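# Straighten a leaning stack of magnet blocks, then release

## Task

Line up the tilted pile of magnetic blocks so each block sits squarely over the one beneath it, and leave the grippers open and off the blocks at the end.

## Robot and tools

Robot: two arms, left_arm and right_arm. Their names do not refer to sides of any image. Each gripper's fingers point along the gripper's own +z axis and close along its y axis. The reported hand position is the point between the finger pads, roughly 1 cm short of the fingertips.

World frame: the origin is on the table surface midway between the arms. +x points out over the table, +z points up, and left_arm sits on the +y side. Each result's state line (left_arm: ... | right_arm: ...) gives each gripper's end_effector_position in metres and end_effector_quat_wxyz. These printed positions can be a little wrong, more so at long reach.

Row layout, shared by both motion tools: one row holds 14 numbers, each in [-1, 1]. The first 7 are for left_arm: dx, dy, dz, rx, ry, rz, opening. The next 7 are the same for right_arm. Both arms need their 7 numbers even if only one moves. dx to rz are relative offsets in that gripper's own axes, not world poses. 1.0 equals 0.6 m of translation or 180 degrees of rotation, and rx, ry, rz form a single rotation vector. The opening is absolute, not an offset: +1 is fully open (0.094 m) and -1 is shut.

execute_actions(actions): actions is a list of actions. Each action is a table of up to 15 rows, and each row runs for one control step of 1/30 s. A table with fewer rows repeats its last row until 15 steps have passed. Every row's offsets count from the gripper's measured pose at the start of that action, not from the previous row. For the first action in a call, that start is the last pose reported in a result. An empty list just returns the current state and images. On each step the command is clipped to at most 70 mm and 16 degrees from the measured pose. After an action ends, the arm continues only as far as its last clipped pose, so a large offset may take several actions to reach. When position and orientation cannot both be met, position wins.

move(target, speed, blocking): target is one 14-number row laid out as above. Its offsets count from the pose in the most recent result that showed one. Each gripper travels a straight line toward its target, and the two paths finish together. A path lasts 0.5 to 10 s and is cut off at 10 s. speed is the path's top speed in m/s, from 0.002 to 0.5 (default 0.25). Rotation is capped at twice that value in rad/s. Moves do not avoid obstacles or the other arm, and a gripper can lag, stray or go faster than speed. Faster contact hits harder, and aiming deeper past a surface presses harder. The openings are applied when the move starts. The result adds a move: line giving the ending (done, off_target, moving, held, fault), any limits that acted (paced means the target was clipped; held means some steps were blocked, after which motion may surge), and each gripper's distance from its target. With blocking=false the result comes after 0.5 s while motion continues. Until a result shows the move has ended, call wait or stop before sending further rows or moves.

wait(seconds): 0 to 10 s. The arms hold their last commands, and a running move carries on; the wait returns early if that move ends. stop(): brakes a running move to rest, needing some distance, more when fast; the fingers keep moving. zoom_image(camera, region): camera is cam_head_left, cam_head_right, cam_left_wrist or cam_right_wrist. region is [x0, y0, x1, y1] in that camera's pixels, with (0, 0) at the top-left, and it can be at most 504 by 504. finished_scene(scene): ends the current scene, given by its number, and cannot be undone. Call it only once the stack is square and both grippers have let go.

Cameras: the head cameras (504x504) are fixed and look down on the table. The wrist cameras (616x616) are fisheye and ride on the hands. Calibration (K, distortion, T_world_to_cam) was provided and may be off by a few degrees or millimetres. A result lists any camera whose numbers have changed.

Other result lines: Hand target shows the pose each arm is currently being driven toward. pose unreachable means the clearance check changed or blocked a command for the named arm. grip_measured gives finger opening on the command scale. The last Joint positions value is the opening in metres, and each gripper reads up to about 1 mm off. Joint torques are the total drive output, noisy and nonzero even with no load. Action results also list per-step positions, with HELD marking steps where an arm was held back. FAULT lines report arm stops. MOTOR HOT warns at 75 °C. At 90 °C that arm stops for 10 s, and at 100 °C it goes limp and falls.

Practical points: arms usually finish a centimetre or more short of the target, mostly low, and zero offsets let them creep downward. To keep an arm in place, send the correction back to its wanted pose in the first call of a reply and zeros afterwards, raising the aim if it still sags. To grip, command an opening about 0.03 below grip_measured, or less for a lighter grip; pads push about 50 to 62 N. The simulation keeps running while you compose a reply. Things to avoid: knocking blocks off the table, letting the arms collide or push on each other, dropping blocks, slamming into the stack, and pressing very hard. Brief outside tugs or pushes on held or loose items can occur.

Each tool is called after "Emit:" as name([rows], argument=value, ...), one row to a line, values as JSON.

## Session

Emit:
execute_actions(actions=[])

Scene clock: 0.00 s.
left_arm: end_effector_position=(+0.3000, +0.0029, +0.2867) grip_measured=+1.000 end_effector_quat_wxyz=(+0.426, +0.473, +0.525, -0.565) | right_arm: end_effector_position=(+0.4882, -0.1491, +0.1338) grip_measured=+1.000 end_effector_quat_wxyz=(-0.083, +0.759, +0.622, +0.174)
Joint positions: left_arm=[-0.122  1.575  0.943  0.636  1.39  -0.196  0.094] | right_arm=[ 0.003  2.376  2.401 -1.385 -0.328  1.917  0.094]
Joint velocities: left_arm=[ 0.002 -0.022  0.002 -0.081  0.081  0.037  0.   ] | right_arm=[-0.002  0.032 -0.027  0.066 -0.037 -0.037  0.   ]
Joint torques (N m, as the arm reports them, + toward a larger angle): no reading
Motor temperatures (°C, as the motors report them): left_arm=[25 24 26 27 26 25] | right_arm=[26 26 23 26 26 25]
Hand target (left_arm): +0.300, +0.003, +0.287; +0.424, +0.471, +0.527, -0.566
Hand target (right_arm): +0.487, -0.150, +0.136; -0.081, +0.759, +0.623, +0.172

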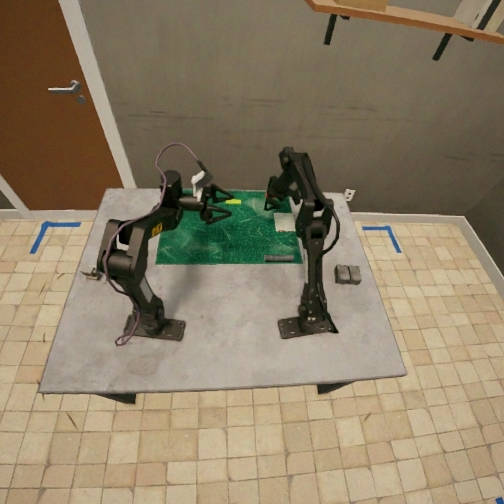

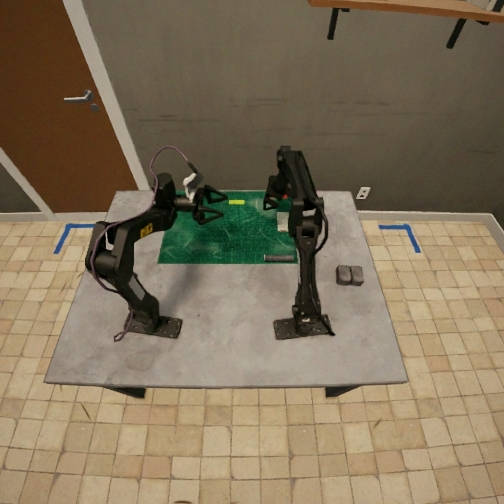

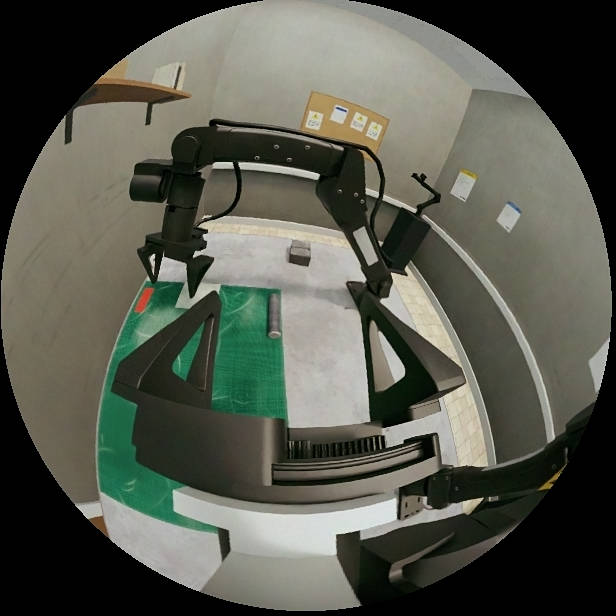

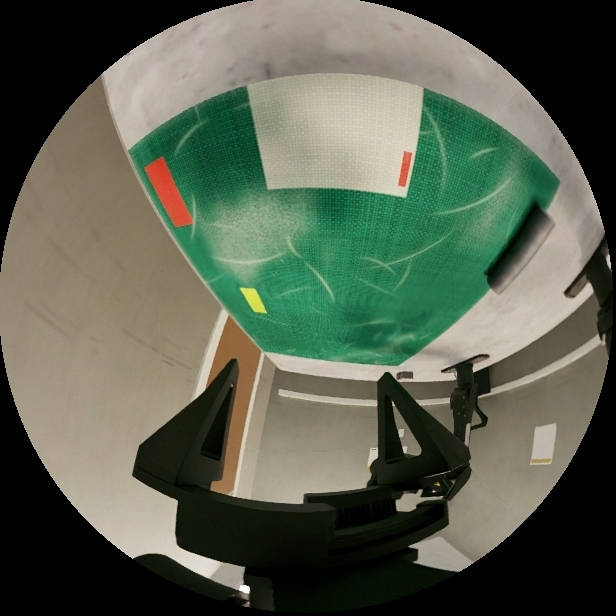

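Emit:
zoom_image(camera="cam_head_left", region=[60, 240, 140, 300])

Emit:
zoom_image(camera="cam_head_left", region=[310, 245, 390, 305])

Emit:
zoom_image(camera="cam_right_wrist", region=[370, 350, 450, 400])

Emit:
zoom_image(camera="cam_left_wrist", region=[250, 220, 350, 350])

Region (60, 240, 140, 300) of cam_head_left's 504x504 image, scaled by 6.300, with more detail than that image has; it fills the top 378 rows of this view, and the rest is white.

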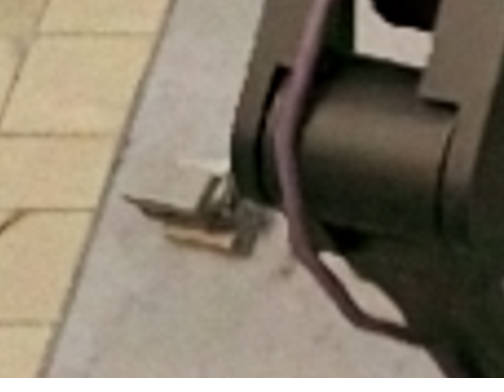

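Region (310, 245, 390, 305) of cam_head_left's 504x504 image, scaled by 6.300, with more detail than that image has; it fills the top 378 rows of this view, and the rest is white.

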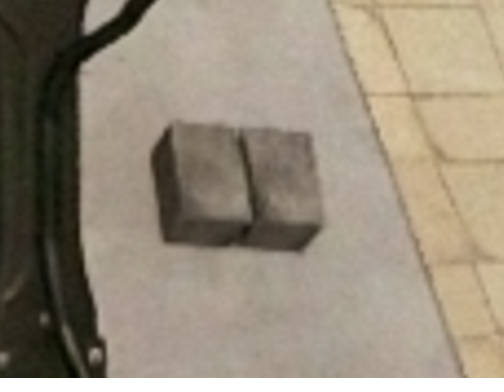

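Region (370, 350, 450, 400) of cam_right_wrist's 616x616 image, scaled by 6.300, with more detail than that image has; it fills the top 315 rows of this view, and the rest is white.

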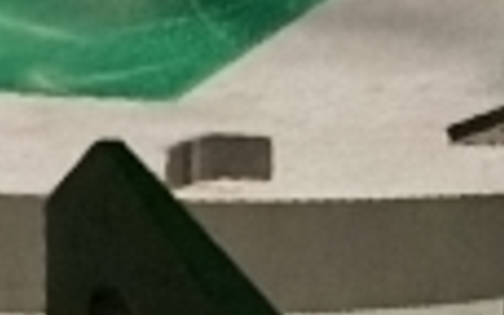

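Region (250, 220, 350, 350) of cam_left_wrist's 616x616 image, scaled by 3.877, with more detail than that image has; it fills the left 388 columns of this view, and the rest is white.

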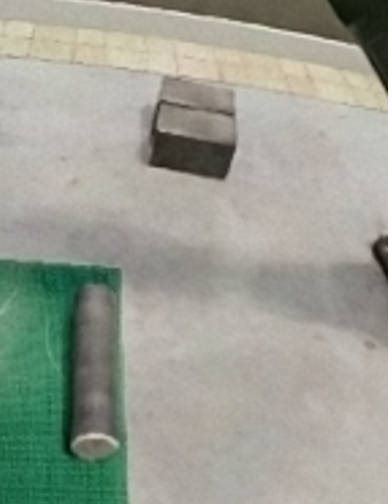

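Emit:
move(target=[0.2145,0.002,-0.4436,-0.430,0.3245,-0.360,1,0,0,0,0,0,0,1], speed=0.35)

Scene clock: 6.13 s.
left_arm: end_effector_position=(+0.3006, +0.2690, +0.1579) grip_measured=+1.000 end_effector_quat_wxyz=(+0.002, +0.017, +1.000, +0.002) | right_arm: end_effector_position=(+0.4882, -0.1491, +0.1338) grip_measured=+1.000 end_effector_quat_wxyz=(-0.083, +0.759, +0.622, +0.174)
Joint positions: left_arm=[ 0.152  1.673  1.532 -1.426 -0.004  0.041  0.094] | right_arm=[ 0.003  2.376  2.401 -1.385 -0.328  1.917  0.094]
Joint velocities: left_arm=[ 0.012  0.002  0.012 -0.007  0.007  0.007  0.   ] | right_arm=[-0.007 -0.017  0.022  0.007  0.022 -0.051  0.   ]
Joint torques (N m, as the arm reports them, + toward a larger angle): left_arm=[ 0.64 -6.48  7.75  0.13 -0.08 -0.06] | right_arm=[  0.01 -16.6    5.93   0.61  -0.17   0.01]
Motor temperatures (°C, as the motors report them): left_arm=[25 25 27 28 26 25] | right_arm=[26 30 24 26 26 25]
Hand target (left_arm): +0.302, +0.273, +0.160; -0.002, +0.010, +1.000, +0.006
Hand target (right_arm): +0.488, -0.149, +0.134; -0.083, +0.759, +0.622, +0.174
Off the commanded pose (left_arm): 0.002 m, 2 deg.
Off the commanded pose (right_arm): 0.000 m, 0 deg.
move: done
camera_calibration (this result's frames):
cam_left_wrist: T_world_to_cam=[[0.00659874, -0.999562, 0.0288558, 0.248165], [-0.650506, 0.0176253, 0.759297, 0.0689429], [-0.759473, -0.0237813, -0.650105, 0.449818], [0, 0, 0, 1]] pos_world=[0.384835, 0.257538, 0.23292]

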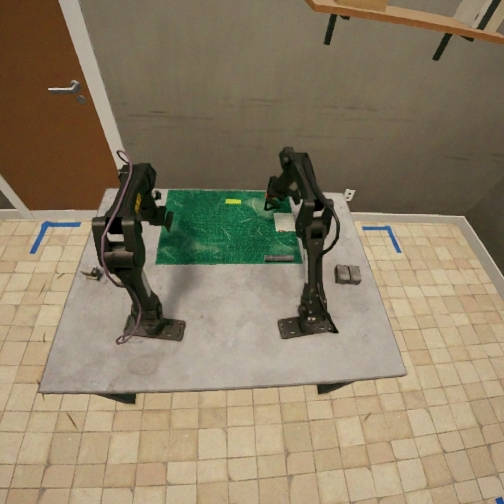

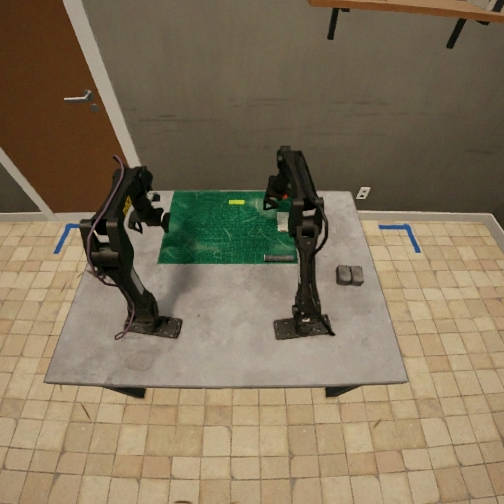

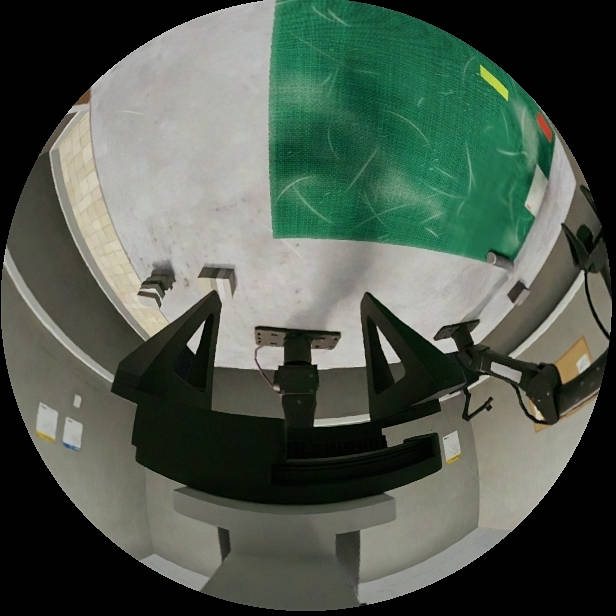

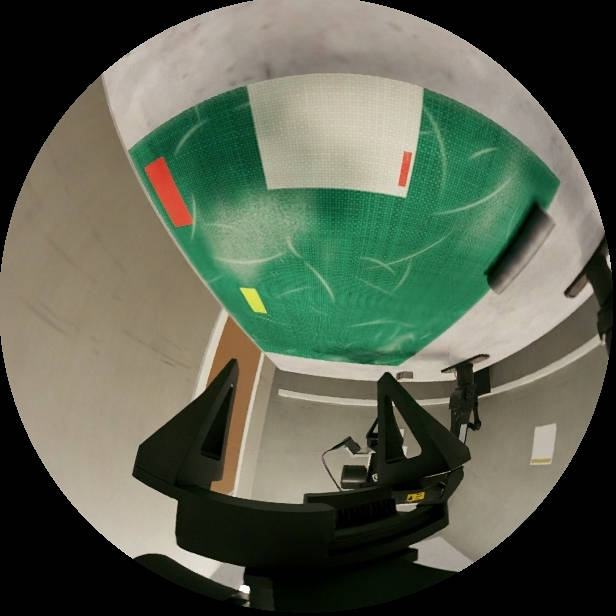

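Emit:
zoom_image(camera="cam_left_wrist", region=[120, 240, 260, 330])

Region (120, 240, 260, 330) of cam_left_wrist's 616x616 image, scaled by 3.600, with more detail than that image has; it fills the top 324 rows of this view, and the rest is white.

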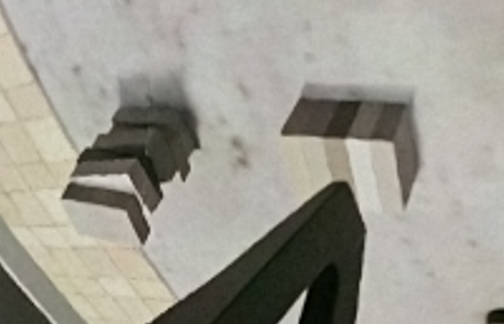

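Emit:
move(target=[0.198,0.427,0.013,0,0,-0.289,1,-0.1065,-0.346,-0.076,0,0,0,1], speed=0.3)

Scene clock: 9.10 s.
left_arm: end_effector_position=(+0.1832, +0.5230, +0.1423) grip_measured=+1.000 end_effector_quat_wxyz=(-0.010, -0.422, +0.907, -0.008) | right_arm: end_effector_position=(+0.2745, -0.1779, +0.1328) grip_measured=+1.000 end_effector_quat_wxyz=(-0.082, +0.758, +0.623, +0.174)
Joint positions: left_arm=[ 1.102  1.76   1.571 -1.406  0.004  0.086  0.094] | right_arm=[-0.013  1.443  1.147 -1.068 -0.33   1.901  0.094]
Joint velocities: left_arm=[ 0.017 -0.002 -0.002 -0.022  0.007 -0.037  0.   ] | right_arm=[ 0.002 -0.012  0.002  0.022 -0.022  0.007  0.   ]
Joint torques (N m, as the arm reports them, + toward a larger angle): left_arm=[-0.07 -7.39  7.65  0.22  0.09 -0.08] | right_arm=[-0.71 -8.48  4.44  0.55 -0.19 -0.13]
Motor temperatures (°C, as the motors report them): left_arm=[25 25 28 28 26 25] | right_arm=[26 31 24 26 26 25]
Hand target (left_arm): +0.188, +0.527, +0.144; -0.004, -0.424, +0.906, -0.008
Hand target (right_arm): +0.268, -0.180, +0.131; -0.084, +0.759, +0.622, +0.174
Off the commanded pose (left_arm): 0.013 m, 2 deg.
Off the commanded pose (right_arm): 0.006 m, 0 deg.
move: off_target (left_arm)
camera_calibration (this result's frames):
cam_left_wrist: T_world_to_cam=[[0.789787, -0.612225, 0.0376364, 0.15593], [-0.407684, -0.4781, 0.777955, 0.212018], [-0.45829, -0.629763, -0.627191, 0.615048], [0, 0, 0, 1]] pos_world=[0.245155, 0.584164, 0.214944]
cam_right_wrist: T_world_to_cam=[[-0.987164, 0.057482, -0.149008, 0.29999], [-0.0968475, 0.526429, 0.844685, 0.0554231], [0.126996, 0.848274, -0.514105, 0.290187], [0, 0, 0, 1]] pos_world=[0.264654, -0.292579, 0.147072]

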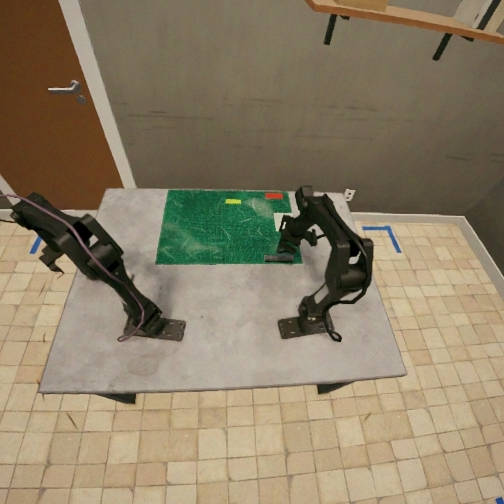

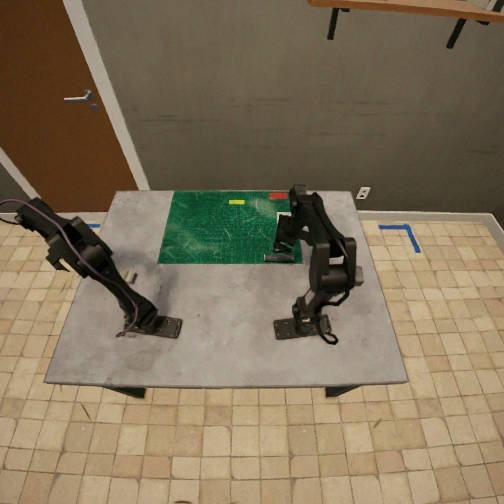

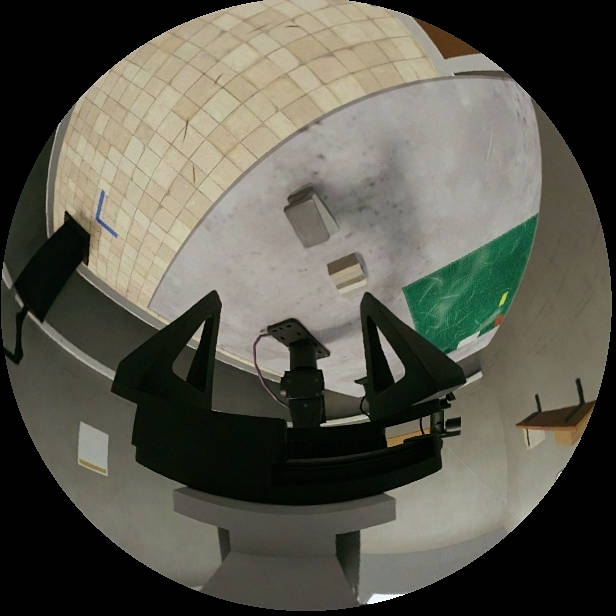

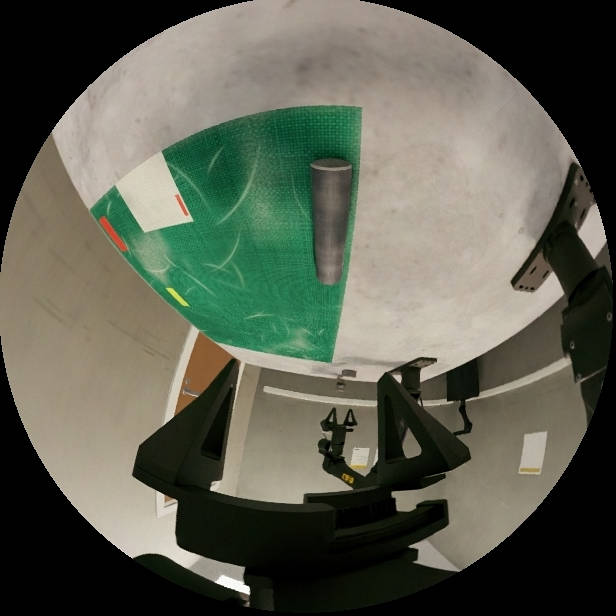

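Emit:
zoom_image(camera="cam_left_wrist", region=[260, 170, 380, 300])

Emit:
zoom_image(camera="cam_right_wrist", region=[310, 355, 380, 425])

Region (260, 170, 380, 300) of cam_left_wrist's 616x616 image, scaled by 3.877, with more detail than that image has; it fills the left 465 columns of this view, and the rest is white.

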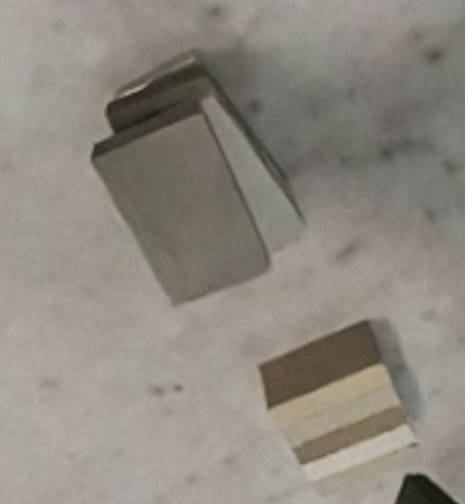

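Region (310, 355, 380, 425) of cam_right_wrist's 616x616 image, scaled by 7.200, with more detail than that image has.

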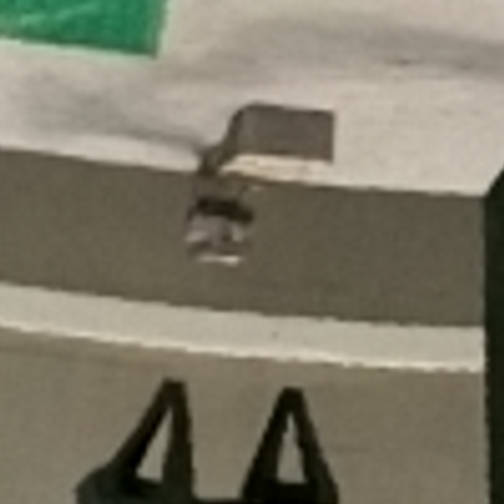

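Emit:
move(target=[-0.0228,-0.0348,0.065,0.0006,-0.0083,-0.195,1,0,0,0,0,0,0,1], speed=0.3)

Scene clock: 13.13 s.
left_arm: end_effector_position=(+0.2073, +0.5205, +0.1141) grip_measured=+1.000 end_effector_quat_wxyz=(-0.013, +0.675, -0.737, -0.000) | right_arm: end_effector_position=(+0.2745, -0.1779, +0.1328) grip_measured=+1.000 end_effector_quat_wxyz=(-0.082, +0.758, +0.623, +0.174)
Joint positions: left_arm=[ 1.037  1.76   1.459 -1.244  0.004 -0.591  0.094] | right_arm=[-0.013  1.443  1.147 -1.068 -0.33   1.9    0.094]
Joint velocities: left_arm=[ 0.022  0.017 -0.002  0.007 -0.066 -0.037  0.   ] | right_arm=[-0.012 -0.007  0.002 -0.081  0.022 -0.007  0.   ]
Joint torques (N m, as the arm reports them, + toward a larger angle): left_arm=[-0.62 -6.71  4.74  0.4  -0.05 -0.06] | right_arm=[ 0.06 -6.59  6.16  0.59 -0.18  0.02]
Motor temperatures (°C, as the motors report them): left_arm=[25 25 28 28 26 25] | right_arm=[26 30 24 26 26 25]
Hand target (left_arm): +0.208, +0.519, +0.104; +0.001, -0.676, +0.737, +0.001
Hand target (right_arm): +0.275, -0.178, +0.133; -0.082, +0.758, +0.623, +0.174
Off the commanded pose (left_arm): 0.011 m, 1 deg.
Off the commanded pose (right_arm): 0.000 m, 0 deg.
move: off_target (left_arm)
camera_calibration (this result's frames):
cam_left_wrist: T_world_to_cam=[[0.997553, -0.0480507, 0.0507828, -0.201741], [-0.0698644, -0.658196, 0.749598, 0.269503], [-0.00259375, -0.751312, -0.659942, 0.579362], [0, 0, 0, 1]] pos_world=[0.221579, 0.602974, 0.190571]
cam_right_wrist: T_world_to_cam=[[-0.987165, 0.0567663, -0.149272, 0.299898], [-0.0974394, 0.526465, 0.844595, 0.055604], [0.126531, 0.8483, -0.514177, 0.290329], [0, 0, 0, 1]] pos_world=[0.264731, -0.292584, 0.147084]

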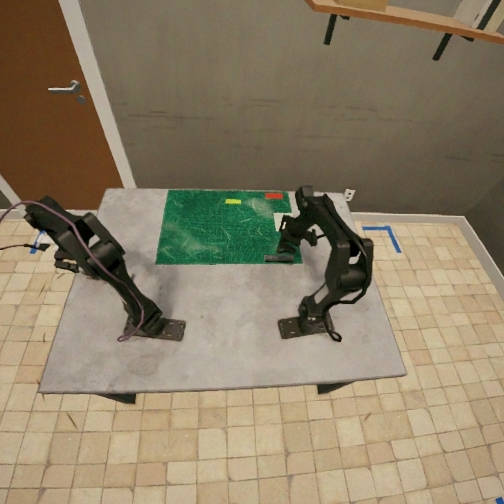

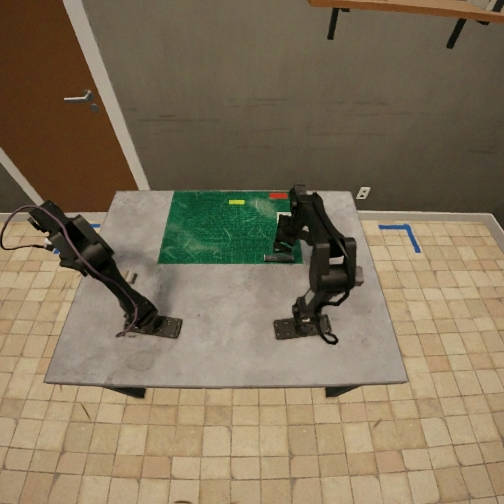

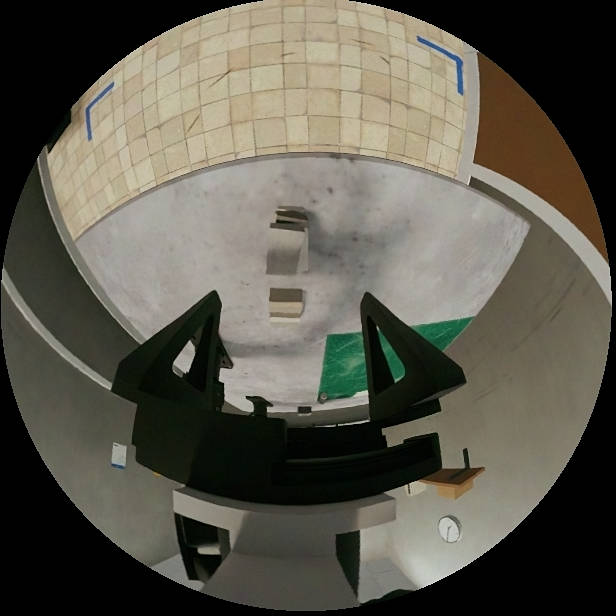

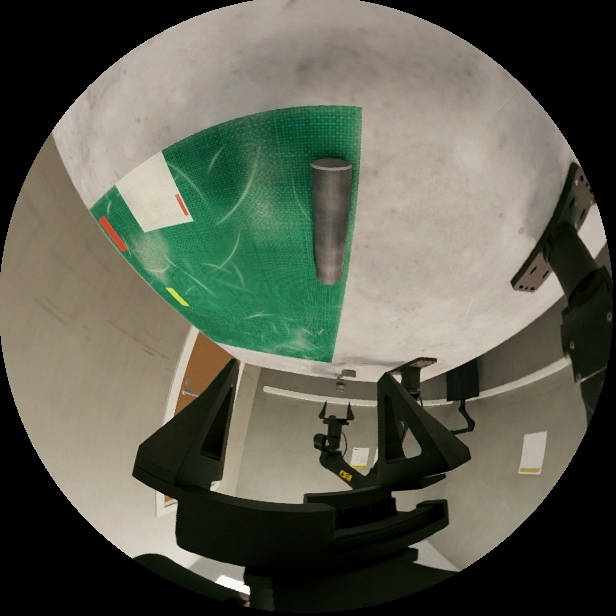

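Emit:
zoom_image(camera="cam_left_wrist", region=[240, 190, 340, 290])

Region (240, 190, 340, 290) of cam_left_wrist's 616x616 image, scaled by 5.040, with more detail than that image has.

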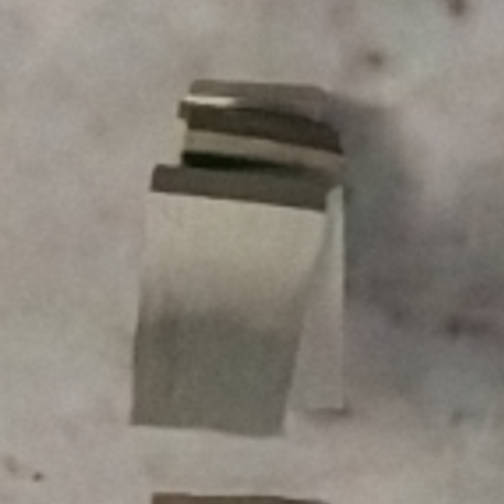

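Emit:
move(target=[0.0025,0.0054,0.1167,-0.0056,0.0061,0,1,0,0,0,0,0,0,1], speed=0.15)

Scene clock: 14.67 s.
left_arm: end_effector_position=(+0.2063, +0.5193, +0.0491) grip_measured=+1.000 end_effector_quat_wxyz=(-0.002, +0.676, -0.737, +0.002) | right_arm: end_effector_position=(+0.2745, -0.1779, +0.1328) grip_measured=+1.000 end_effector_quat_wxyz=(-0.082, +0.758, +0.623, +0.174)
Joint positions: left_arm=[ 1.037  1.82   1.27  -1.017  0.004 -0.593  0.094] | right_arm=[-0.013  1.443  1.147 -1.068 -0.33   1.9    0.094]
Joint velocities: left_arm=[ 0.007  0.012 -0.002  0.095 -0.022 -0.022  0.   ] | right_arm=[ 0.007 -0.027 -0.007 -0.007  0.007  0.037  0.   ]
Joint torques (N m, as the arm reports them, + toward a larger angle): left_arm=[-0.06 -8.22  5.02  0.37 -0.03  0.  ] | right_arm=[ 0.1  -6.57  6.11  0.61 -0.19  0.01]
Motor temperatures (°C, as the motors report them): left_arm=[25 26 28 28 26 25] | right_arm=[26 30 24 26 26 25]
Hand target (left_arm): +0.206, +0.519, +0.044; +0.000, +0.675, -0.738, +0.000
Hand target (right_arm): +0.275, -0.178, +0.133; -0.082, +0.758, +0.623, +0.174
Off the commanded pose (left_arm): 0.005 m, 0 deg.
Off the commanded pose (right_arm): 0.000 m, 0 deg.
move: done
camera_calibration (this result's frames):
cam_left_wrist: T_world_to_cam=[[0.998264, -0.0450142, 0.0379744, -0.198642], [-0.0580772, -0.64553, 0.761524, 0.307804], [-0.00976584, -0.762407, -0.647024, 0.54217], [0, 0, 0, 1]] pos_world=[0.221468, 0.60311, 0.12394]
cam_right_wrist: T_world_to_cam=[[-0.987165, 0.0567663, -0.149272, 0.299898], [-0.0974394, 0.526465, 0.844595, 0.055604], [0.126531, 0.8483, -0.514177, 0.290329], [0, 0, 0, 1]] pos_world=[0.264731, -0.292584, 0.147084]

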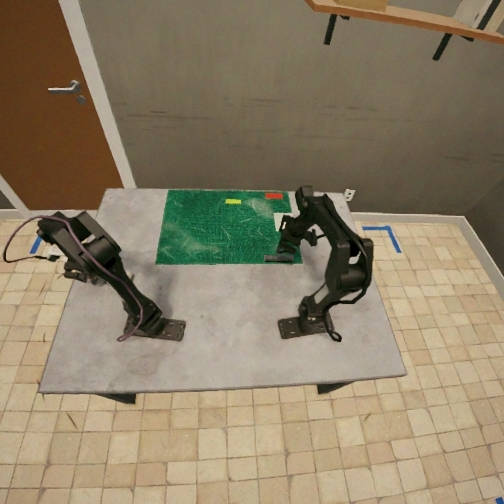

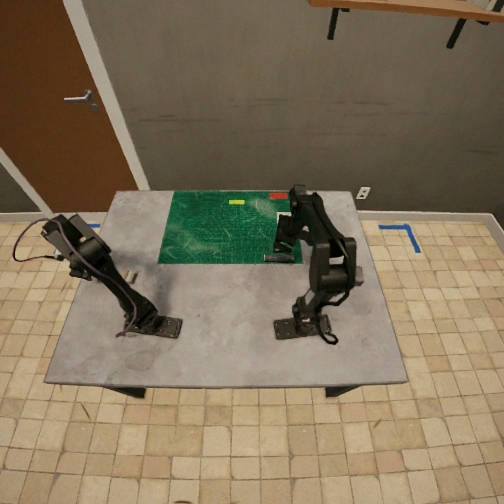

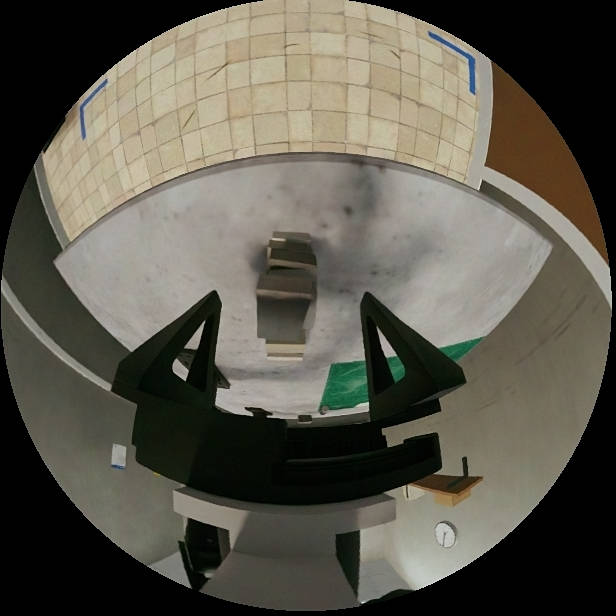

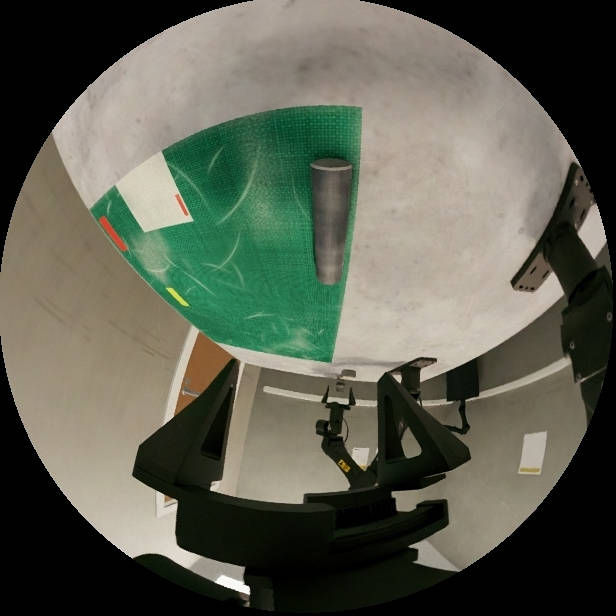

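Emit:
zoom_image(camera="cam_left_wrist", region=[200, 220, 380, 400])

Region (200, 220, 380, 400) of cam_left_wrist's 616x616 image, scaled by 2.800, with more detail than that image has.

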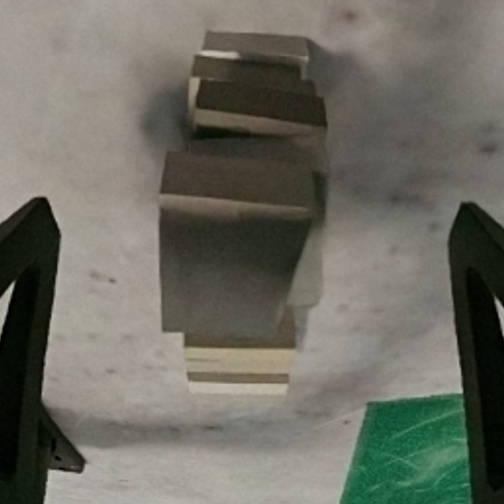

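Emit:
move(target=[0,0,0.046,0,0,0,0.3,0,0,0,0,0,0,1], speed=0.08)

Scene clock: 16.40 s.
left_arm: end_effector_position=(+0.2076, +0.5209, +0.0287) grip_measured=+0.302 end_effector_quat_wxyz=(-0.008, +0.676, -0.737, +0.001) | right_arm: end_effector_position=(+0.2745, -0.1779, +0.1328) grip_measured=+1.000 end_effector_quat_wxyz=(-0.082, +0.758, +0.623, +0.174)
Joint positions: left_arm=[ 1.037  1.844  1.214 -0.926  0.004 -0.593  0.061] | right_arm=[-0.013  1.443  1.147 -1.068 -0.33   1.9    0.094]
Joint velocities: left_arm=[-0.002  0.007 -0.007  0.022  0.037 -0.007 -0.001] | right_arm=[-0.012 -0.002 -0.007 -0.037  0.037  0.066  0.   ]
Joint torques (N m, as the arm reports them, + toward a larger angle): left_arm=[-0.13 -7.97  4.6   0.4   0.01 -0.04] | right_arm=[ 0.   -6.57  6.14  0.61 -0.17  0.01]
Motor temperatures (°C, as the motors report them): left_arm=[25 26 28 28 26 25] | right_arm=[26 29 25 26 26 25]
Hand target (left_arm): +0.207, +0.519, +0.022; -0.002, +0.676, -0.737, +0.002
Hand target (right_arm): +0.275, -0.178, +0.133; -0.082, +0.758, +0.623, +0.174
Off the commanded pose (left_arm): 0.007 m, 1 deg.
Off the commanded pose (right_arm): 0.000 m, 0 deg.
move: done
camera_calibration (this result's frames):
cam_left_wrist: T_world_to_cam=[[0.997957, -0.0453961, 0.0449657, -0.199003], [-0.0637051, -0.652512, 0.755096, 0.329388], [-0.00493775, -0.756418, -0.65407, 0.526291], [0, 0, 0, 1]] pos_world=[0.222179, 0.603992, 0.10446]
cam_right_wrist: T_world_to_cam=[[-0.987165, 0.0567663, -0.149272, 0.299898], [-0.0974394, 0.526465, 0.844595, 0.055604], [0.126531, 0.8483, -0.514177, 0.290329], [0, 0, 0, 1]] pos_world=[0.264731, -0.292584, 0.147084]

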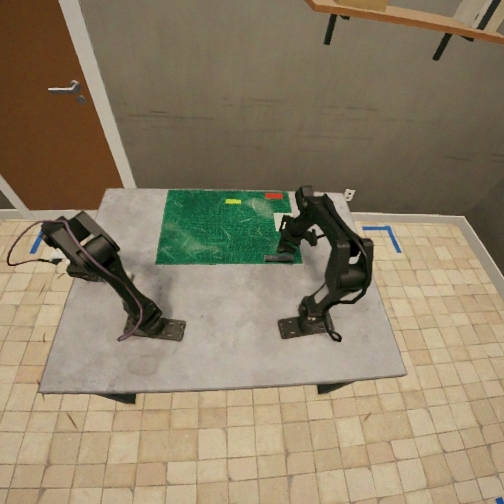

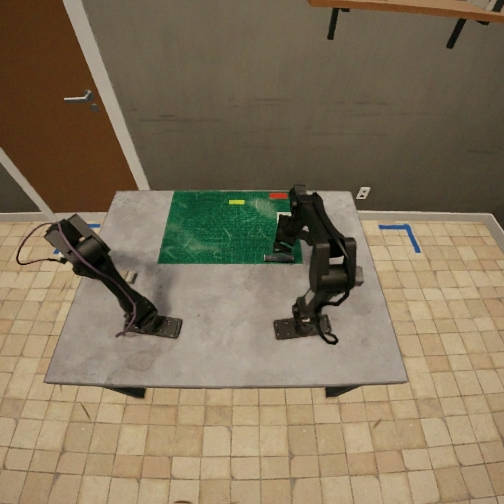

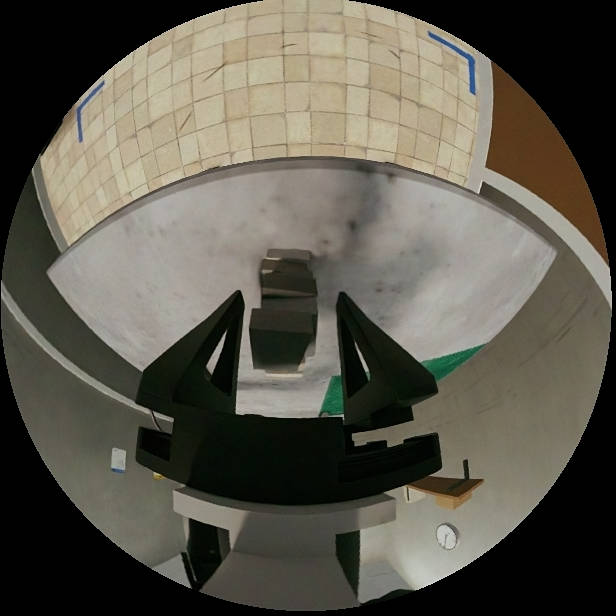

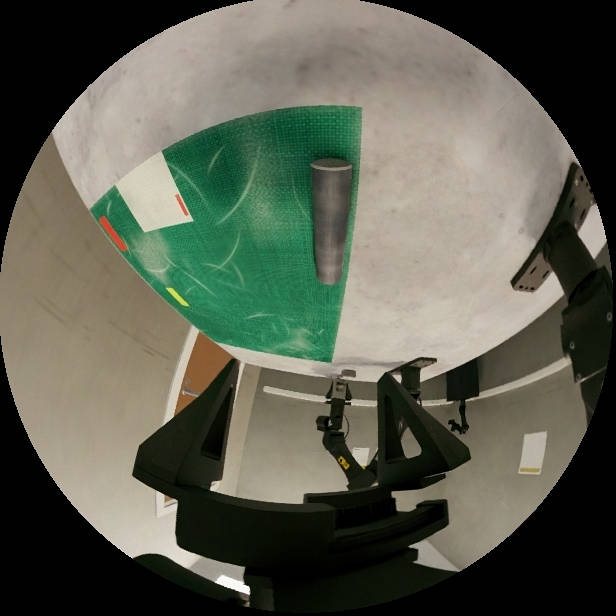

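Emit:
move(target=[0.002,0.004,0.031,-0.0034,0.0038,0,0.1,0,0,0,0,0,0,1], speed=0.05)

Scene clock: 17.77 s.
left_arm: end_effector_position=(+0.2078, +0.5211, +0.0176) grip_measured=+0.102 end_effector_quat_wxyz=(-0.006, +0.676, -0.737, +0.001) | right_arm: end_effector_position=(+0.2745, -0.1779, +0.1328) grip_measured=+1.000 end_effector_quat_wxyz=(-0.082, +0.758, +0.623, +0.174)
Joint positions: left_arm=[ 1.037  1.865  1.194 -0.888  0.004 -0.593  0.052] | right_arm=[-0.013  1.443  1.147 -1.068 -0.33   1.9    0.094]
Joint velocities: left_arm=[-0.017  0.012 -0.022  0.037 -0.066  0.007 -0.002] | right_arm=[ 0.002 -0.007 -0.002 -0.022 -0.007  0.051  0.   ]
Joint torques (N m, as the arm reports them, + toward a larger angle): left_arm=[ 0.17 -7.97  4.44  0.44  0.    0.  ] | right_arm=[ 0.01 -6.58  6.11  0.59 -0.18 -0.04]
Motor temperatures (°C, as the motors report them): left_arm=[25 26 28 28 26 25] | right_arm=[26 29 25 26 26 25]
Hand target (left_arm): +0.205, +0.520, +0.010; -0.000, +0.676, -0.737, +0.001
Hand target (right_arm): +0.275, -0.178, +0.133; -0.082, +0.758, +0.623, +0.174
Off the commanded pose (left_arm): 0.008 m, 1 deg.
Off the commanded pose (right_arm): 0.000 m, 0 deg.
move: done
camera_calibration (this result's frames):
cam_left_wrist: T_world_to_cam=[[0.998051, -0.0452786, 0.0429366, -0.198714], [-0.0620761, -0.650491, 0.756973, 0.33656], [-0.00634484, -0.758163, -0.652034, 0.520315], [0, 0, 0, 1]] pos_world=[0.22252, 0.604415, 0.093028]
cam_right_wrist: T_world_to_cam=[[-0.987165, 0.0567663, -0.149272, 0.299898], [-0.0974394, 0.526465, 0.844595, 0.055604], [0.126531, 0.8483, -0.514177, 0.290329], [0, 0, 0, 1]] pos_world=[0.264731, -0.292584, 0.147084]

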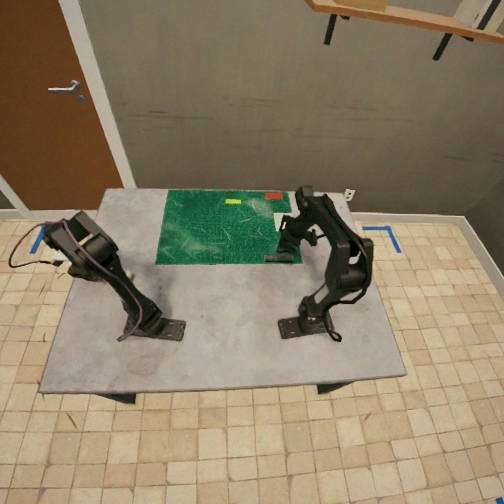

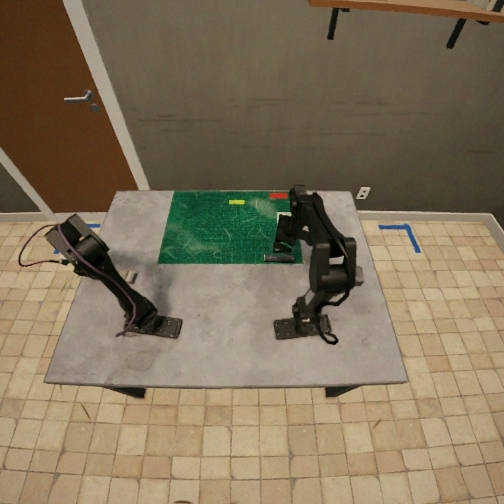

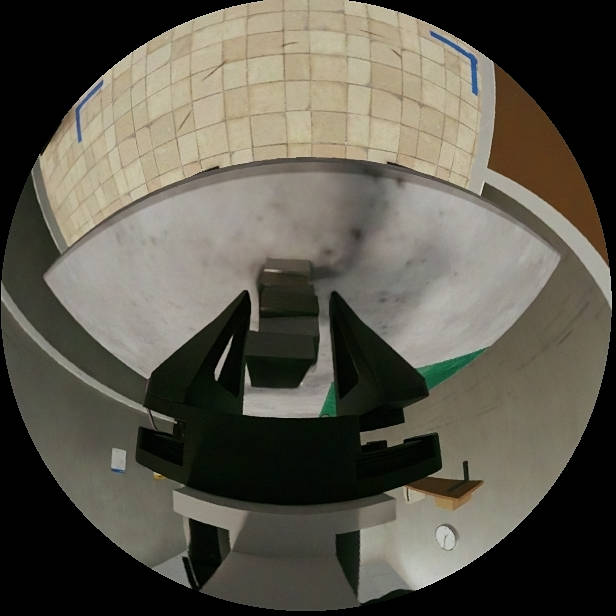

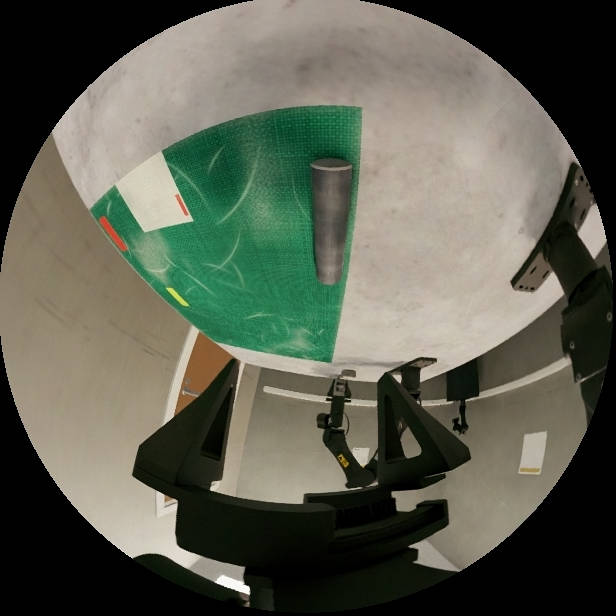

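Emit:
zoom_image(camera="cam_left_wrist", region=[210, 245, 380, 415])

Region (210, 245, 380, 415) of cam_left_wrist's 616x616 image, scaled by 2.965, with more detail than that image has.

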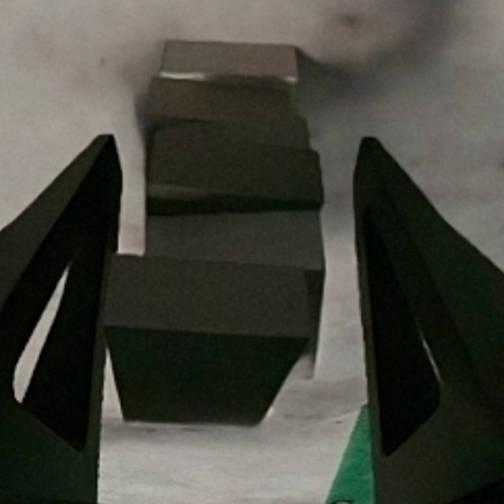

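Emit:
execute_actions([
  [[0.002,0.006,0.013,-0.003,0.003,0,0.08,0,0,0,0,0,0,1],[0.002,0.006,0.014,-0.003,0.003,0,0.06,0,0,0,0,0,0,1],[0.002,0.006,0.015,-0.003,0.003,0,0.04,0,0,0,0,0,0,1],[0.002,0.006,0.016,-0.003,0.003,0,0.02,0,0,0,0,0,0,1],[0.002,0.006,0.017,-0.003,0.003,0,0.0,0,0,0,0,0,0,1],[0.002,0.006,0.018,-0.003,0.003,0,-0.02,0,0,0,0,0,0,1],[0.002,0.006,0.019,-0.003,0.003,0,-0.04,0,0,0,0,0,0,1],[0.002,0.006,0.020,-0.003,0.003,0,-0.06,0,0,0,0,0,0,1]],
])

Scene clock: 18.80 s.
left_arm: end_effector_position=(+0.2083, +0.5217, +0.0154) grip_measured=-0.058 end_effector_quat_wxyz=(-0.010, +0.676, -0.737, +0.000) | right_arm: end_effector_position=(+0.2745, -0.1779, +0.1328) grip_measured=+1.000 end_effector_quat_wxyz=(-0.082, +0.758, +0.623, +0.174)
Joint positions: left_arm=[ 1.037  1.865  1.184 -0.871  0.004 -0.593  0.044] | right_arm=[-0.013  1.443  1.147 -1.068 -0.33   1.9    0.094]
Joint velocities: left_arm=[ 0.002  0.002  0.007  0.051 -0.007  0.081 -0.001] | right_arm=[-0.027  0.017 -0.017 -0.037 -0.037  0.007  0.   ]
Joint torques (N m, as the arm reports them, + toward a larger angle): left_arm=[ 0.42 -7.48  4.24  0.44 -0.02  0.03] | right_arm=[ 0.08 -6.49  6.15  0.6  -0.16 -0.01]
Motor temperatures (°C, as the motors report them): left_arm=[25 26 28 28 26 25] | right_arm=[26 29 25 26 26 25]
Hand target (left_arm): +0.204, +0.520, +0.006; +0.001, +0.676, -0.737, +0.001
Hand target (right_arm): +0.275, -0.178, +0.133; -0.082, +0.758, +0.623, +0.174
Off the commanded pose (left_arm): 0.011 m, 1 deg.
Off the commanded pose (right_arm): 0.000 m, 0 deg.
Step readings (end_effector_position):
0: left_arm (+0.2081, +0.5215, +0.0176) | right_arm (+0.2745, -0.1779, +0.1328)
1: left_arm (+0.2081, +0.5215, +0.0176) | right_arm (+0.2745, -0.1779, +0.1328)
2: left_arm (+0.2082, +0.5216, +0.0176) | right_arm (+0.2745, -0.1779, +0.1328)
4: left_arm (+0.2085, +0.5220, +0.0176) | right_arm (+0.2745, -0.1779, +0.1328)
8: left_arm (+0.2094, +0.5231, +0.0175) | right_arm (+0.2745, -0.1779, +0.1328)
15: end_effector_position above
camera_calibration (this result's frames):
cam_left_wrist: T_world_to_cam=[[0.997846, -0.045533, 0.0472197, -0.198977], [-0.0655103, -0.654751, 0.753, 0.341619], [-0.00336918, -0.754472, -0.656324, 0.516899], [0, 0, 0, 1]] pos_world=[0.22267, 0.604601, 0.0914094]
cam_right_wrist: T_world_to_cam=[[-0.987165, 0.0567663, -0.149272, 0.299898], [-0.0974394, 0.526465, 0.844595, 0.055604], [0.126531, 0.8483, -0.514177, 0.290329], [0, 0, 0, 1]] pos_world=[0.264731, -0.292584, 0.147084]

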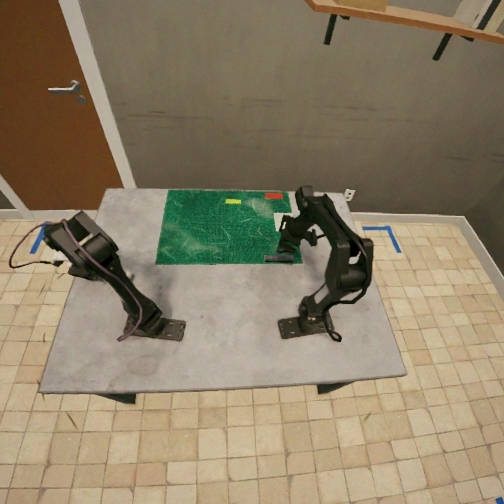

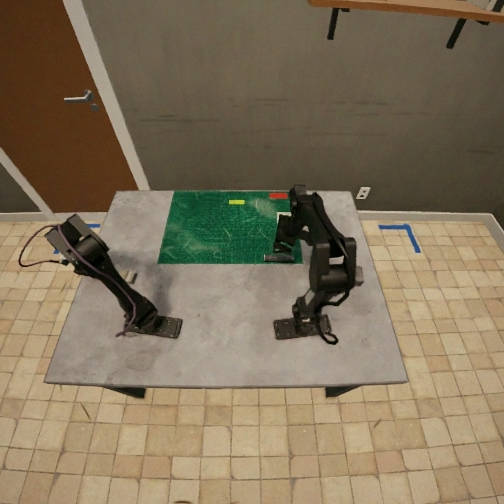

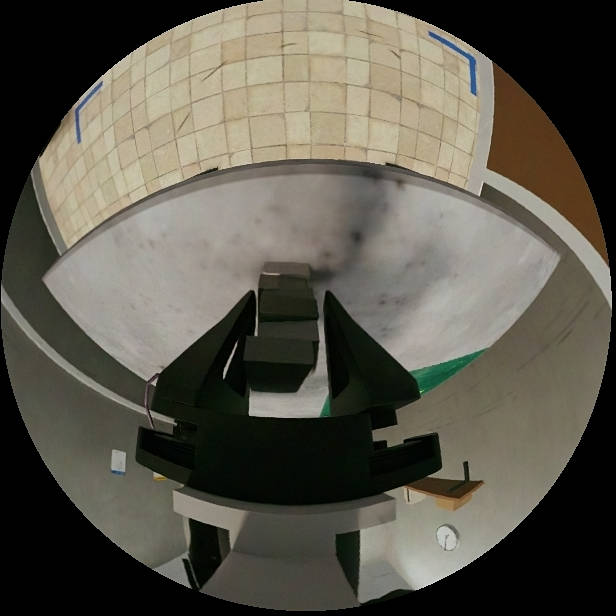

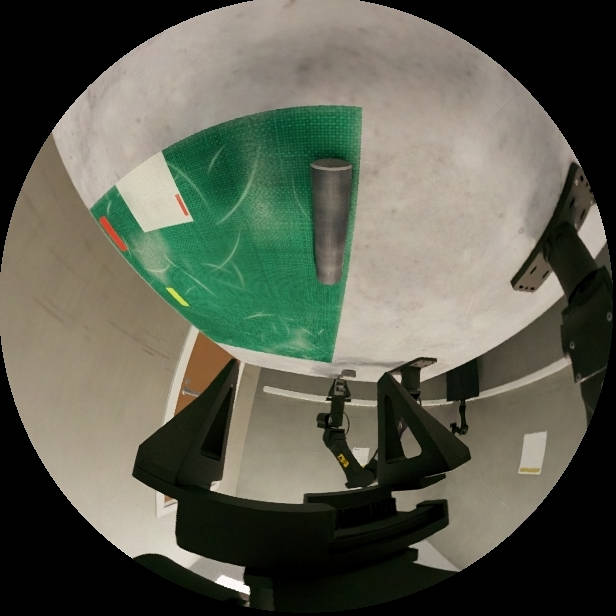

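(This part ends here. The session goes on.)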